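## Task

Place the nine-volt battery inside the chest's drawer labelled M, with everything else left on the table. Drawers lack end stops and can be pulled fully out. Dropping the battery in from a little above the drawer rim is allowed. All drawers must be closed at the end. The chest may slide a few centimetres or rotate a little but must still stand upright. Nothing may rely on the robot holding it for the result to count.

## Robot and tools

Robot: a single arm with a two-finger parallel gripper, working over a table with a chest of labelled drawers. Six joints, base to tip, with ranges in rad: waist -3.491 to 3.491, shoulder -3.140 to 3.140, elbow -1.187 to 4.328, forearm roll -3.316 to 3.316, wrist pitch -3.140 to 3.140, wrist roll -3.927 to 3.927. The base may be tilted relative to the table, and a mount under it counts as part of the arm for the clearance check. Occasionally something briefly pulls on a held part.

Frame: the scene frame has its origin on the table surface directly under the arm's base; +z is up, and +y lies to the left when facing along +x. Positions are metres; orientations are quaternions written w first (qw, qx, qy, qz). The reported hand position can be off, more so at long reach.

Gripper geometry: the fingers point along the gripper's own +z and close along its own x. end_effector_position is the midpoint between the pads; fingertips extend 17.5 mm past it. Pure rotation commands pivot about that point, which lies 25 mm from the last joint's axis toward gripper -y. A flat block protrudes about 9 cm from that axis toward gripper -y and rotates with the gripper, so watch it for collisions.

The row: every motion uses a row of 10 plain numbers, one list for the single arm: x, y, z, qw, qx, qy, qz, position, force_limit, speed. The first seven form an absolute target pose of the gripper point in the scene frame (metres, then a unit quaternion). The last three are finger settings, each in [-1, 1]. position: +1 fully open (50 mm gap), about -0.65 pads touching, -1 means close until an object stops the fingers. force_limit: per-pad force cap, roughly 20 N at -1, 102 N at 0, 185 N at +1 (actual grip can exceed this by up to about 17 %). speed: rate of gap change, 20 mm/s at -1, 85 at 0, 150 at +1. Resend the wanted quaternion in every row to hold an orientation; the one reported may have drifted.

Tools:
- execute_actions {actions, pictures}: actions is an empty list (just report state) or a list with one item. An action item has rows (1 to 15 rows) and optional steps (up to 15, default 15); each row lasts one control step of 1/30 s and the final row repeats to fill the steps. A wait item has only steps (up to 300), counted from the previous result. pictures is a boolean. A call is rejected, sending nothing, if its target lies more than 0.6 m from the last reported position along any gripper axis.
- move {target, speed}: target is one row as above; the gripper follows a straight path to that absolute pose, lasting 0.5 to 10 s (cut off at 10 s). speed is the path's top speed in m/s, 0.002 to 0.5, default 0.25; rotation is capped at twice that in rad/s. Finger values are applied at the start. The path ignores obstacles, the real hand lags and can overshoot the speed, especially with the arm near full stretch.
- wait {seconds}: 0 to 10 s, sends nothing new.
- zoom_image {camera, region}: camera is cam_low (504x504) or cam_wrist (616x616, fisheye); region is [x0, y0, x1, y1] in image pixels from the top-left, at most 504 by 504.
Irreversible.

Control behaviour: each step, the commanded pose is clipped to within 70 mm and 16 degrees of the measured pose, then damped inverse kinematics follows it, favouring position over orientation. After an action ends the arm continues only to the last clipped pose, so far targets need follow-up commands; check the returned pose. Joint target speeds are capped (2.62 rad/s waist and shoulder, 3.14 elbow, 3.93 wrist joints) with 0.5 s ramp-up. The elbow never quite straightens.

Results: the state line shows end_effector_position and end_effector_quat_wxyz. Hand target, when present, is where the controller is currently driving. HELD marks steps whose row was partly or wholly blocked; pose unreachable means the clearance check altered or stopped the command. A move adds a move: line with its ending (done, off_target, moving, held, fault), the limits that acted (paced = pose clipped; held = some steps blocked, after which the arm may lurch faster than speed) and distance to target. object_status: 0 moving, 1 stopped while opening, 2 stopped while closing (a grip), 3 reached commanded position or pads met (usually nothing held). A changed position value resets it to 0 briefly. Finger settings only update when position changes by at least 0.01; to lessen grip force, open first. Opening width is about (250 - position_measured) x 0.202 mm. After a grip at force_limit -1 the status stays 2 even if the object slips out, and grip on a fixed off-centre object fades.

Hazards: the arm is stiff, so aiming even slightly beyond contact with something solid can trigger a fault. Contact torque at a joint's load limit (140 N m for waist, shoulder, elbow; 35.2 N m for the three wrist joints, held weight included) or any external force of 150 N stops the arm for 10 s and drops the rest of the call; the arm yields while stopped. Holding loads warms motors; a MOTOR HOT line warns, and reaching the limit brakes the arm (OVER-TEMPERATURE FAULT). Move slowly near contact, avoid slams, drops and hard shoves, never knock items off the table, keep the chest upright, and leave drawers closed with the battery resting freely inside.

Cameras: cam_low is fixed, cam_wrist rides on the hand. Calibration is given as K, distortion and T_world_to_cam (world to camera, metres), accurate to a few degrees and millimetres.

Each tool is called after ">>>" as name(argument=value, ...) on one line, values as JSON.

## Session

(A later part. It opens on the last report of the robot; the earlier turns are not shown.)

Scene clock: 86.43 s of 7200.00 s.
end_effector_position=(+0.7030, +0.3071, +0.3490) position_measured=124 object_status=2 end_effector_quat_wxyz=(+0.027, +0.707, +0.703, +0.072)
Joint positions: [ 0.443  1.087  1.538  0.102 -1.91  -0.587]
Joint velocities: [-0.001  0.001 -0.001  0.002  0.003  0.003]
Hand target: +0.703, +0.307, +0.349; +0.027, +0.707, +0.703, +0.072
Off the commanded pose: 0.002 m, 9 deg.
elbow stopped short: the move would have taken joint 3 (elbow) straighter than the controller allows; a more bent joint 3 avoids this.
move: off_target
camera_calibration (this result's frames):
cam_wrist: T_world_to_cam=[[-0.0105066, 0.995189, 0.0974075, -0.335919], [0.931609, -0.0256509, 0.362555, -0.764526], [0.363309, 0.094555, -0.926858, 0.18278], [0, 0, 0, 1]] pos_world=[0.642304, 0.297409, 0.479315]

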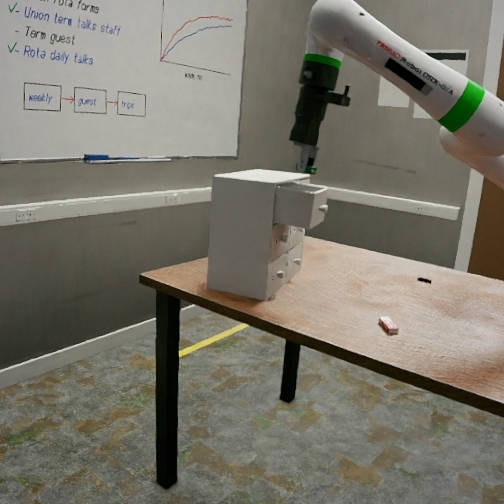

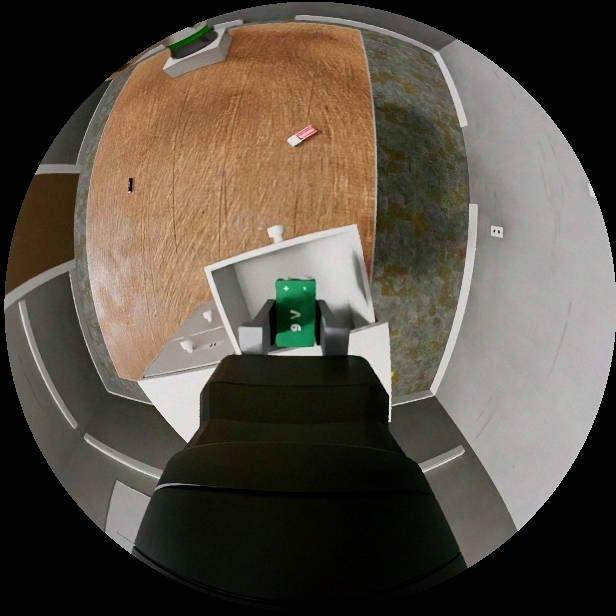

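Good; lower a bit and release.

>>> move(target=[0.703, 0.307, 0.315, 0.027, 0.707, 0.703, 0.072, -1, -0.5, 0], speed=0.06)

>>> move(target=[0.703, 0.307, 0.315, 0.027, 0.707, 0.703, 0.072, 0.3, 0, 0])

>>> move(target=[0.55, 0.27, 0.36, 0, 0.707, 0.707, 0, -1, 0, 0], speed=0.15)

Scene clock: 90.73 s of 7200.00 s.
end_effector_position=(+0.7032, +0.3071, +0.3151) position_measured=124 object_status=2 end_effector_quat_wxyz=(+0.027, +0.707, +0.703, +0.072)
Joint positions: [ 0.44   0.924  1.152  0.097 -1.688 -0.607]
Joint velocities: [ 0.003 -0.023 -0.044  0.003  0.031 -0.005]
Hand target: +0.703, +0.307, +0.315; +0.027, +0.707, +0.703, +0.072
Off the commanded pose: 0.000 m, 0 deg.
move: done
camera_calibration (this result's frames):
cam_wrist: T_world_to_cam=[[-0.0107302, 0.995268, 0.0965724, -0.33218], [0.931543, -0.025156, 0.36276, -0.752578], [0.363473, 0.0938538, -0.926865, 0.151374], [0, 0, 0, 1]] pos_world=[0.642474, 0.297469, 0.445388]

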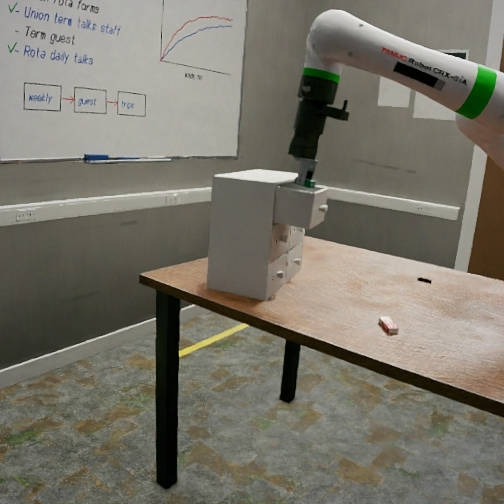

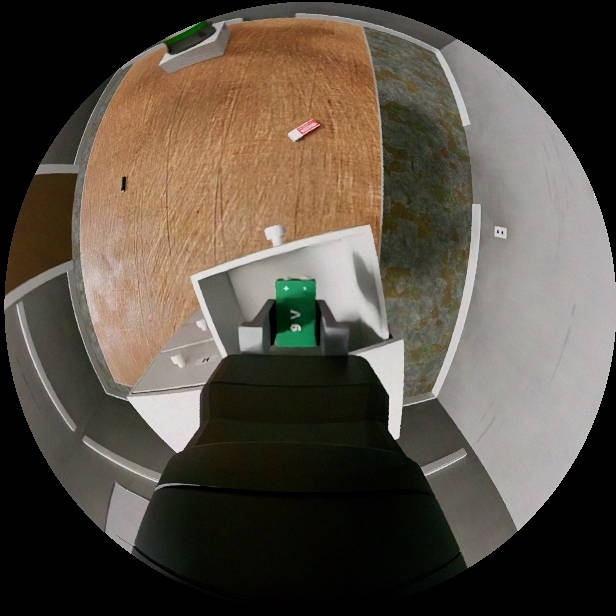

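Scene clock: 91.43 s of 7200.00 s.
end_effector_position=(+0.7030, +0.3070, +0.3150) position_measured=107 object_status=3 end_effector_quat_wxyz=(+0.027, +0.707, +0.703, +0.072)
Joint positions: [ 0.44   0.921  1.146  0.097 -1.684 -0.608]
Joint velocities: [ 0.    -0.001 -0.002  0.    -0.001 -0.001]
Hand target: +0.703, +0.307, +0.315; +0.027, +0.707, +0.703, +0.072
Off the commanded pose: 0.000 m, 0 deg.
move: done
camera_calibration (this result's frames):
cam_wrist: T_world_to_cam=[[-0.0104317, 0.995224, 0.0970582, -0.332462], [0.931245, -0.0256877, 0.363488, -0.752201], [0.364245, 0.0941768, -0.926529, 0.150602], [0, 0, 0, 1]] pos_world=[0.642159, 0.297369, 0.445221]

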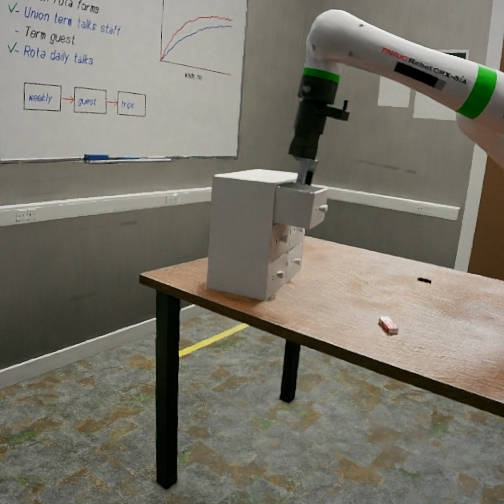

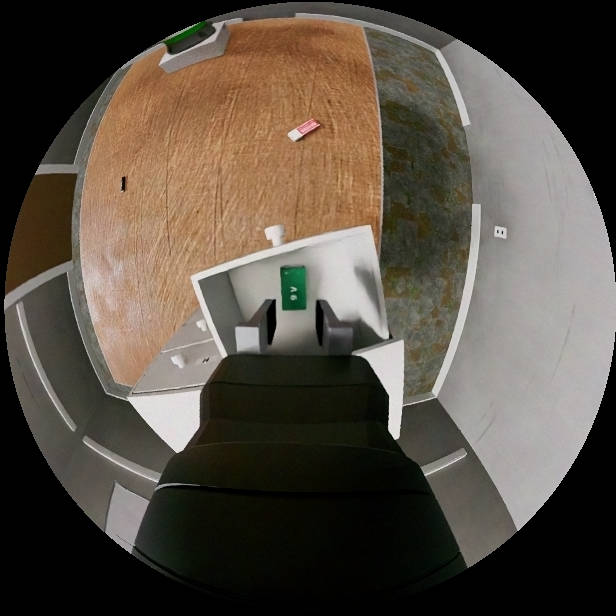

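Scene clock: 93.00 s of 7200.00 s.
end_effector_position=(+0.5503, +0.2704, +0.3602) position_measured=253 object_status=3 end_effector_quat_wxyz=(+0.000, +0.707, +0.707, +0.000)
Joint positions: [ 0.522  0.548  0.65   0.065 -1.718 -0.698]
Joint velocities: [-0.    -0.003 -0.004 -0.    -0.    -0.003]
Hand target: +0.550, +0.270, +0.360; +0.000, +0.707, +0.707, -0.000
Off the commanded pose: 0.001 m, 0 deg.
move: done
camera_calibration (this result's frames):
cam_wrist: T_world_to_cam=[[-0.00710594, 0.999389, 0.0342082, -0.282318], [0.972933, -0.000992063, 0.231086, -0.609262], [0.230979, 0.0349244, -0.972332, 0.357413], [0, 0, 0, 1]] pos_world=[0.50821, 0.269059, 0.497973]

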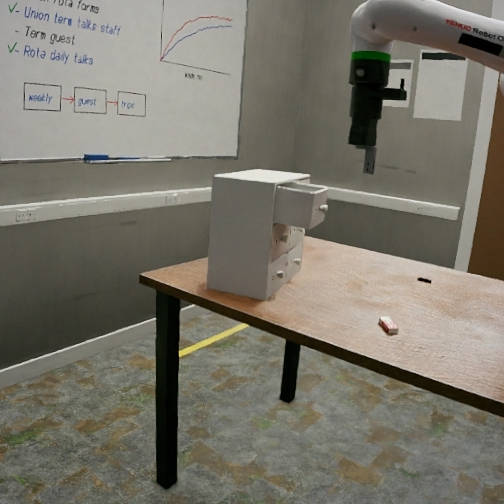

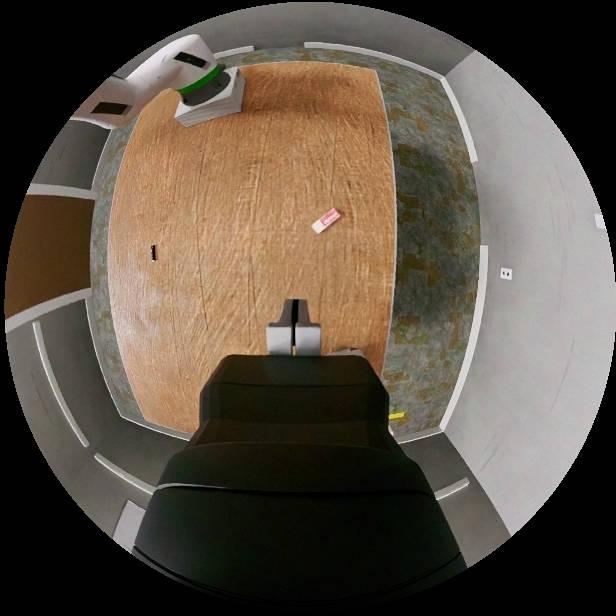

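>>> move(target=[0.60, 0.278, 0.24, 0.5495, -0.5495, 0.445, -0.445, 1, 0, 0], speed=0.2)

>>> move(target=[0.738, 0.318, 0.245, 0.5495, -0.5495, 0.445, -0.445, 1, 0, 0], speed=0.05)

>>> move(target=[0.66, 0.27, 0.2, 0.5495, -0.5495, 0.445, -0.445, 1, 0, 0], speed=0.1)

Scene clock: 104.83 s of 7200.00 s.
end_effector_position=(+0.6004, +0.2791, +0.2409) position_measured=3 object_status=3 end_effector_quat_wxyz=(+0.553, -0.548, +0.444, -0.444)
Joint positions: [ 0.109  0.56  -0.77  -3.223 -1.326  0.093]
Joint velocities: [ 0.008  0.003  0.001 -0.015 -0.005  0.001]
Hand target: +0.600, +0.279, +0.241; +0.553, -0.548, +0.444, -0.444
Off the commanded pose: 0.001 m, 0 deg.
After step 90, 0.90 s passed at rest.
move: done
camera_calibration (this result's frames):
cam_wrist: T_world_to_cam=[[0.177734, -0.984074, 0.00286692, 0.163522], [-0.221013, -0.0427557, -0.974333, 0.388402], [0.958939, 0.172538, -0.225092, -0.425933], [0, 0, 0, 1]] pos_world=[0.465223, 0.251014, 0.28209]

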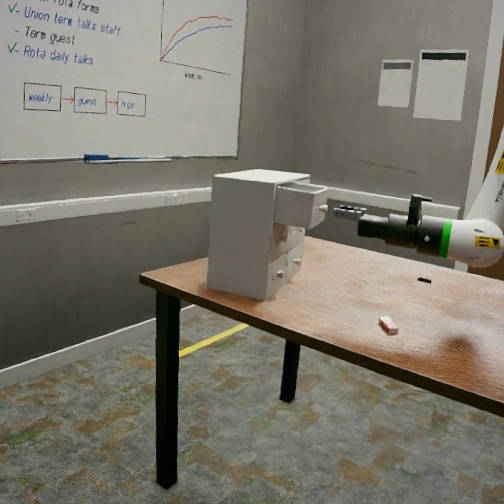

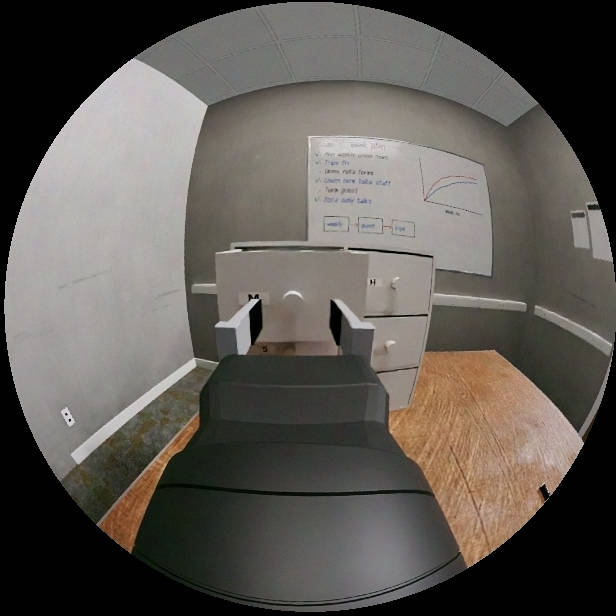

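Scene clock: 108.07 s of 7200.00 s.
end_effector_position=(+0.7380, +0.3176, +0.2450) position_measured=3 object_status=3 end_effector_quat_wxyz=(+0.549, -0.550, +0.445, -0.445)
Joint positions: [ 0.106  0.703 -0.391 -3.234 -1.086  0.12 ]
Joint velocities: [0.    0.001 0.002 0.    0.002 0.001]
Hand target: +0.738, +0.318, +0.245; +0.549, -0.550, +0.445, -0.445
Off the commanded pose: 0.000 m, 0 deg.
move: done
camera_calibration (this result's frames):
cam_wrist: T_world_to_cam=[[0.173618, -0.984787, 0.00721055, 0.17922], [-0.225853, -0.0469422, -0.97303, 0.429029], [0.958565, 0.167307, -0.230567, -0.560307], [0, 0, 0, 1]] pos_world=[0.602872, 0.290376, 0.286977]

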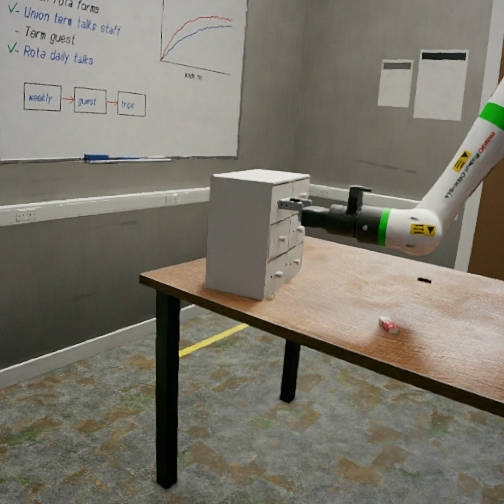

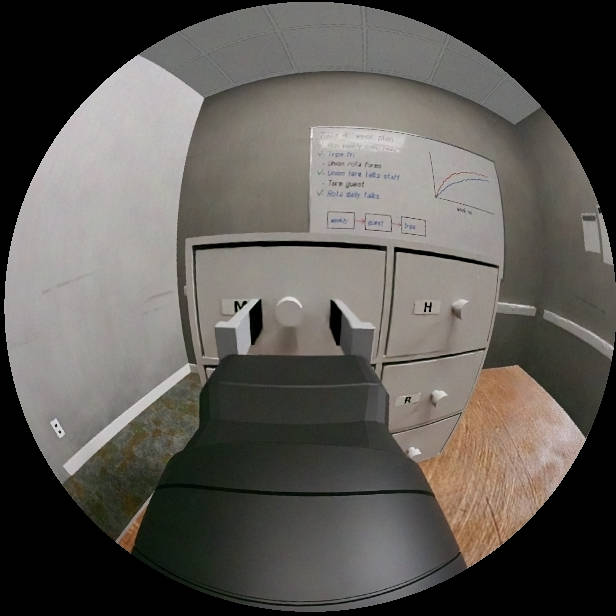

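Scene clock: 109.50 s of 7200.00 s.
end_effector_position=(+0.6600, +0.2702, +0.2000) position_measured=3 object_status=3 end_effector_quat_wxyz=(+0.550, -0.550, +0.445, -0.445)
Joint positions: [ 0.035  0.711 -0.608 -3.152 -1.309  0.08 ]
Joint velocities: [-0.     0.001 -0.002  0.002 -0.002  0.002]
Hand target: +0.660, +0.270, +0.200; +0.550, -0.550, +0.445, -0.445
Off the commanded pose: 0.000 m, 0 deg.
move: done
camera_calibration (this result's frames):
cam_wrist: T_world_to_cam=[[0.174132, -0.9847, 0.00656091, 0.146185], [-0.225983, -0.0464455, -0.973023, 0.36539], [0.958441, 0.167952, -0.230613, -0.488129], [0, 0, 0, 1]] pos_world=[0.52496, 0.242901, 0.242005]

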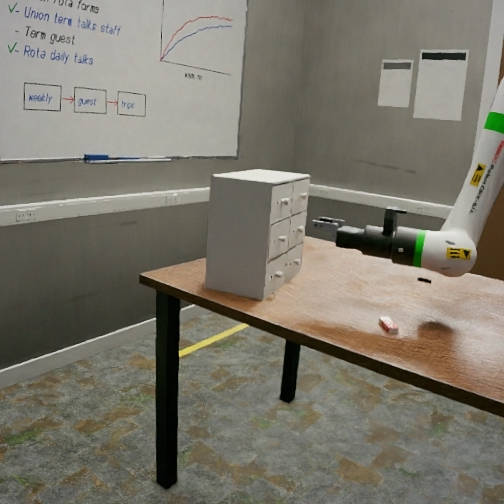

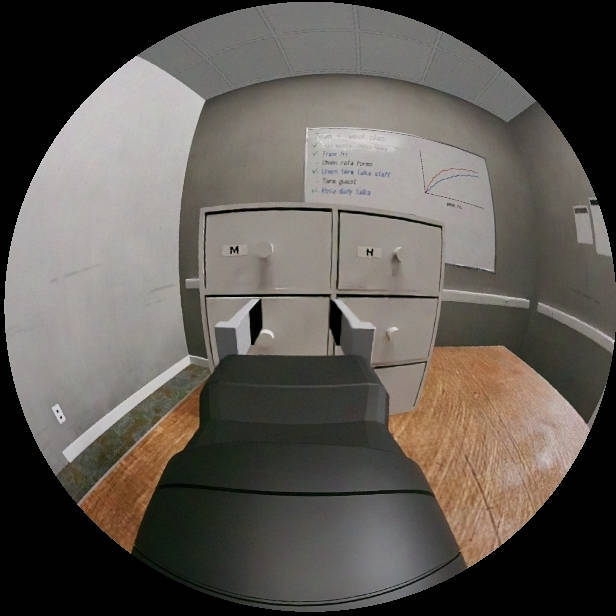

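>>> move(target=[0.72, 0.275, 0.10, 0.5495, -0.5495, 0.445, -0.445, 1, 0, 0], speed=0.1)

>>> move(target=[0.835, 0.299, 0.10, 0.5495, -0.5495, 0.445, -0.445, 1, 0, 0], speed=0.04)

>>> move(target=[0.70, 0.27, 0.2, 0.5495, -0.5495, 0.445, -0.445, 1, 0, 0], speed=0.1)

Scene clock: 118.33 s of 7200.00 s.
end_effector_position=(+0.7198, +0.2748, +0.1001) position_measured=3 object_status=3 end_effector_quat_wxyz=(+0.550, -0.549, +0.445, -0.445)
Joint positions: [-0.002  1.013 -0.358 -3.114 -1.361  0.072]
Joint velocities: [0.    0.003 0.004 0.    0.003 0.   ]
Hand target: +0.720, +0.275, +0.100; +0.550, -0.550, +0.445, -0.445
Off the commanded pose: 0.000 m, 0 deg.
After step 90, 4.23 s passed at rest.
move: done
camera_calibration (this result's frames):
cam_wrist: T_world_to_cam=[[0.173884, -0.984743, 0.0067845, 0.141122], [-0.225655, -0.0465498, -0.973095, 0.281709], [0.958564, 0.167674, -0.230306, -0.569308], [0, 0, 0, 1]] pos_world=[0.584748, 0.24754, 0.142057]

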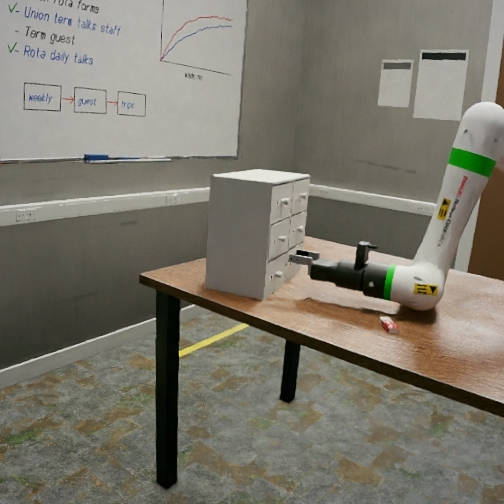

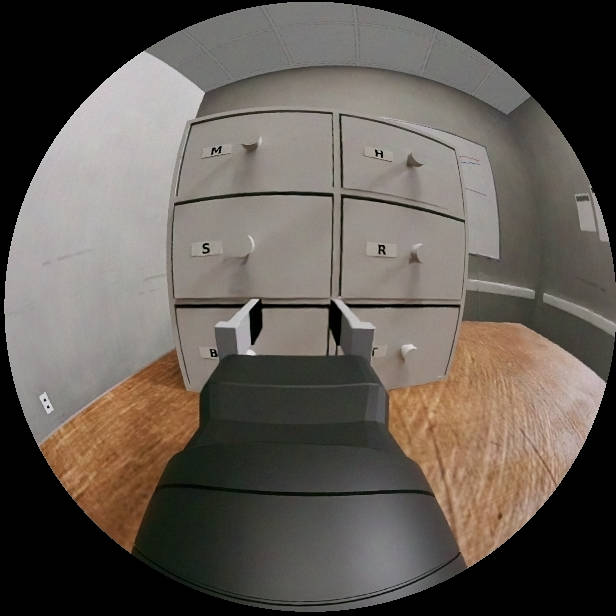

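Scene clock: 121.60 s of 7200.00 s.
end_effector_position=(+0.8349, +0.2987, +0.1000) position_measured=3 object_status=3 end_effector_quat_wxyz=(+0.549, -0.550, +0.445, -0.445)
Joint positions: [ 0.003  1.106 -0.022 -3.117 -1.119  0.067]
Joint velocities: [-0.     0.002  0.006 -0.     0.002 -0.001]
Hand target: +0.835, +0.299, +0.100; +0.549, -0.550, +0.445, -0.445
Off the commanded pose: 0.000 m, 0 deg.
move: done
camera_calibration (this result's frames):
cam_wrist: T_world_to_cam=[[0.173736, -0.984766, 0.00719899, 0.144715], [-0.225874, -0.0469627, -0.973024, 0.309003], [0.958539, 0.167423, -0.230592, -0.683494], [0, 0, 0, 1]] pos_world=[0.699809, 0.271455, 0.142017]

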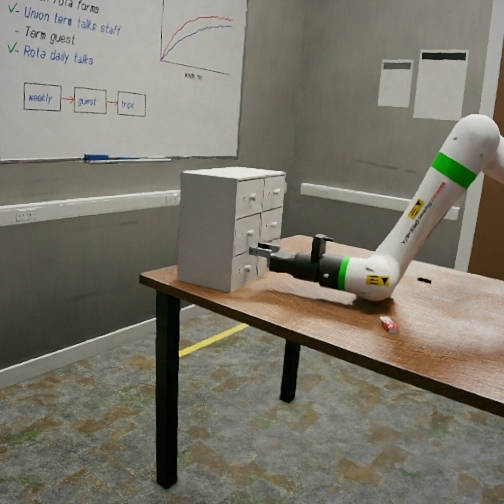

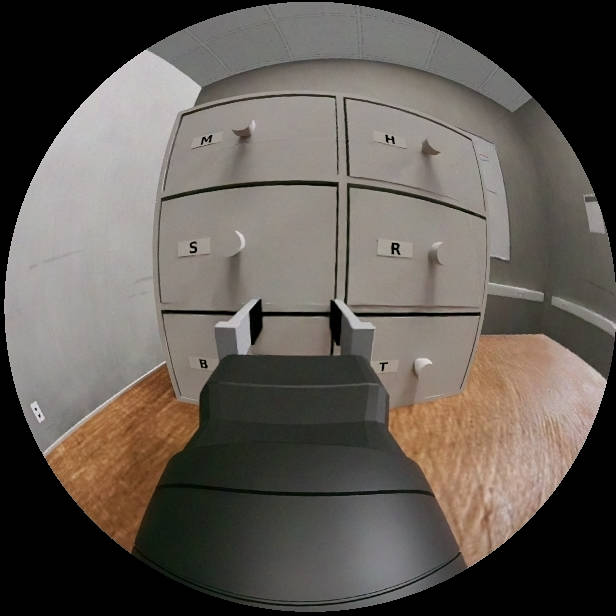

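Scene clock: 123.73 s of 7200.00 s.
end_effector_position=(+0.7002, +0.2703, +0.2000) position_measured=3 object_status=3 end_effector_quat_wxyz=(+0.550, -0.549, +0.445, -0.445)
Joint positions: [ 0.015  0.74  -0.505 -3.131 -1.236  0.074]
Joint velocities: [ 0.001 -0.003 -0.003 -0.     0.001 -0.001]
Hand target: +0.700, +0.270, +0.200; +0.550, -0.549, +0.445, -0.445
Off the commanded pose: 0.000 m, 0 deg.
move: done
camera_calibration (this result's frames):
cam_wrist: T_world_to_cam=[[0.173915, -0.984738, 0.00664548, 0.139405], [-0.225936, -0.0464693, -0.973033, 0.374452], [0.958492, 0.167724, -0.23057, -0.526617], [0, 0, 0, 1]] pos_world=[0.565116, 0.243004, 0.242006]

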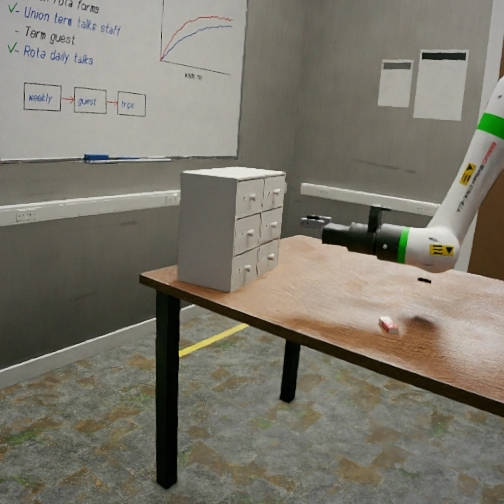

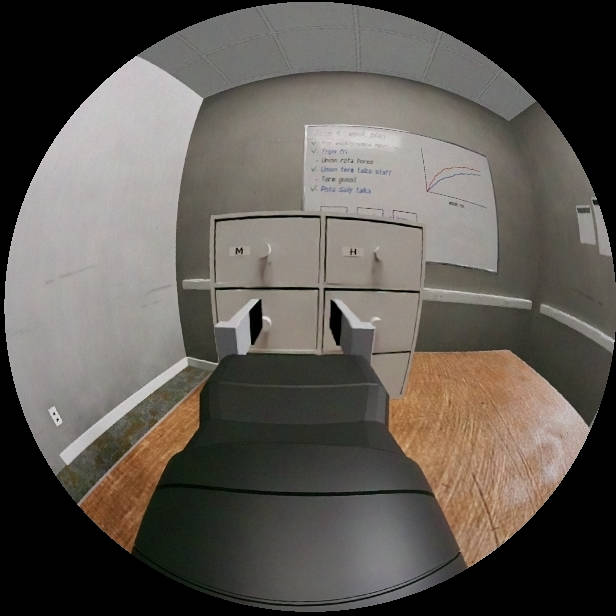

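>>> finished_scene(scene=1)

The scene is finished: the task was done.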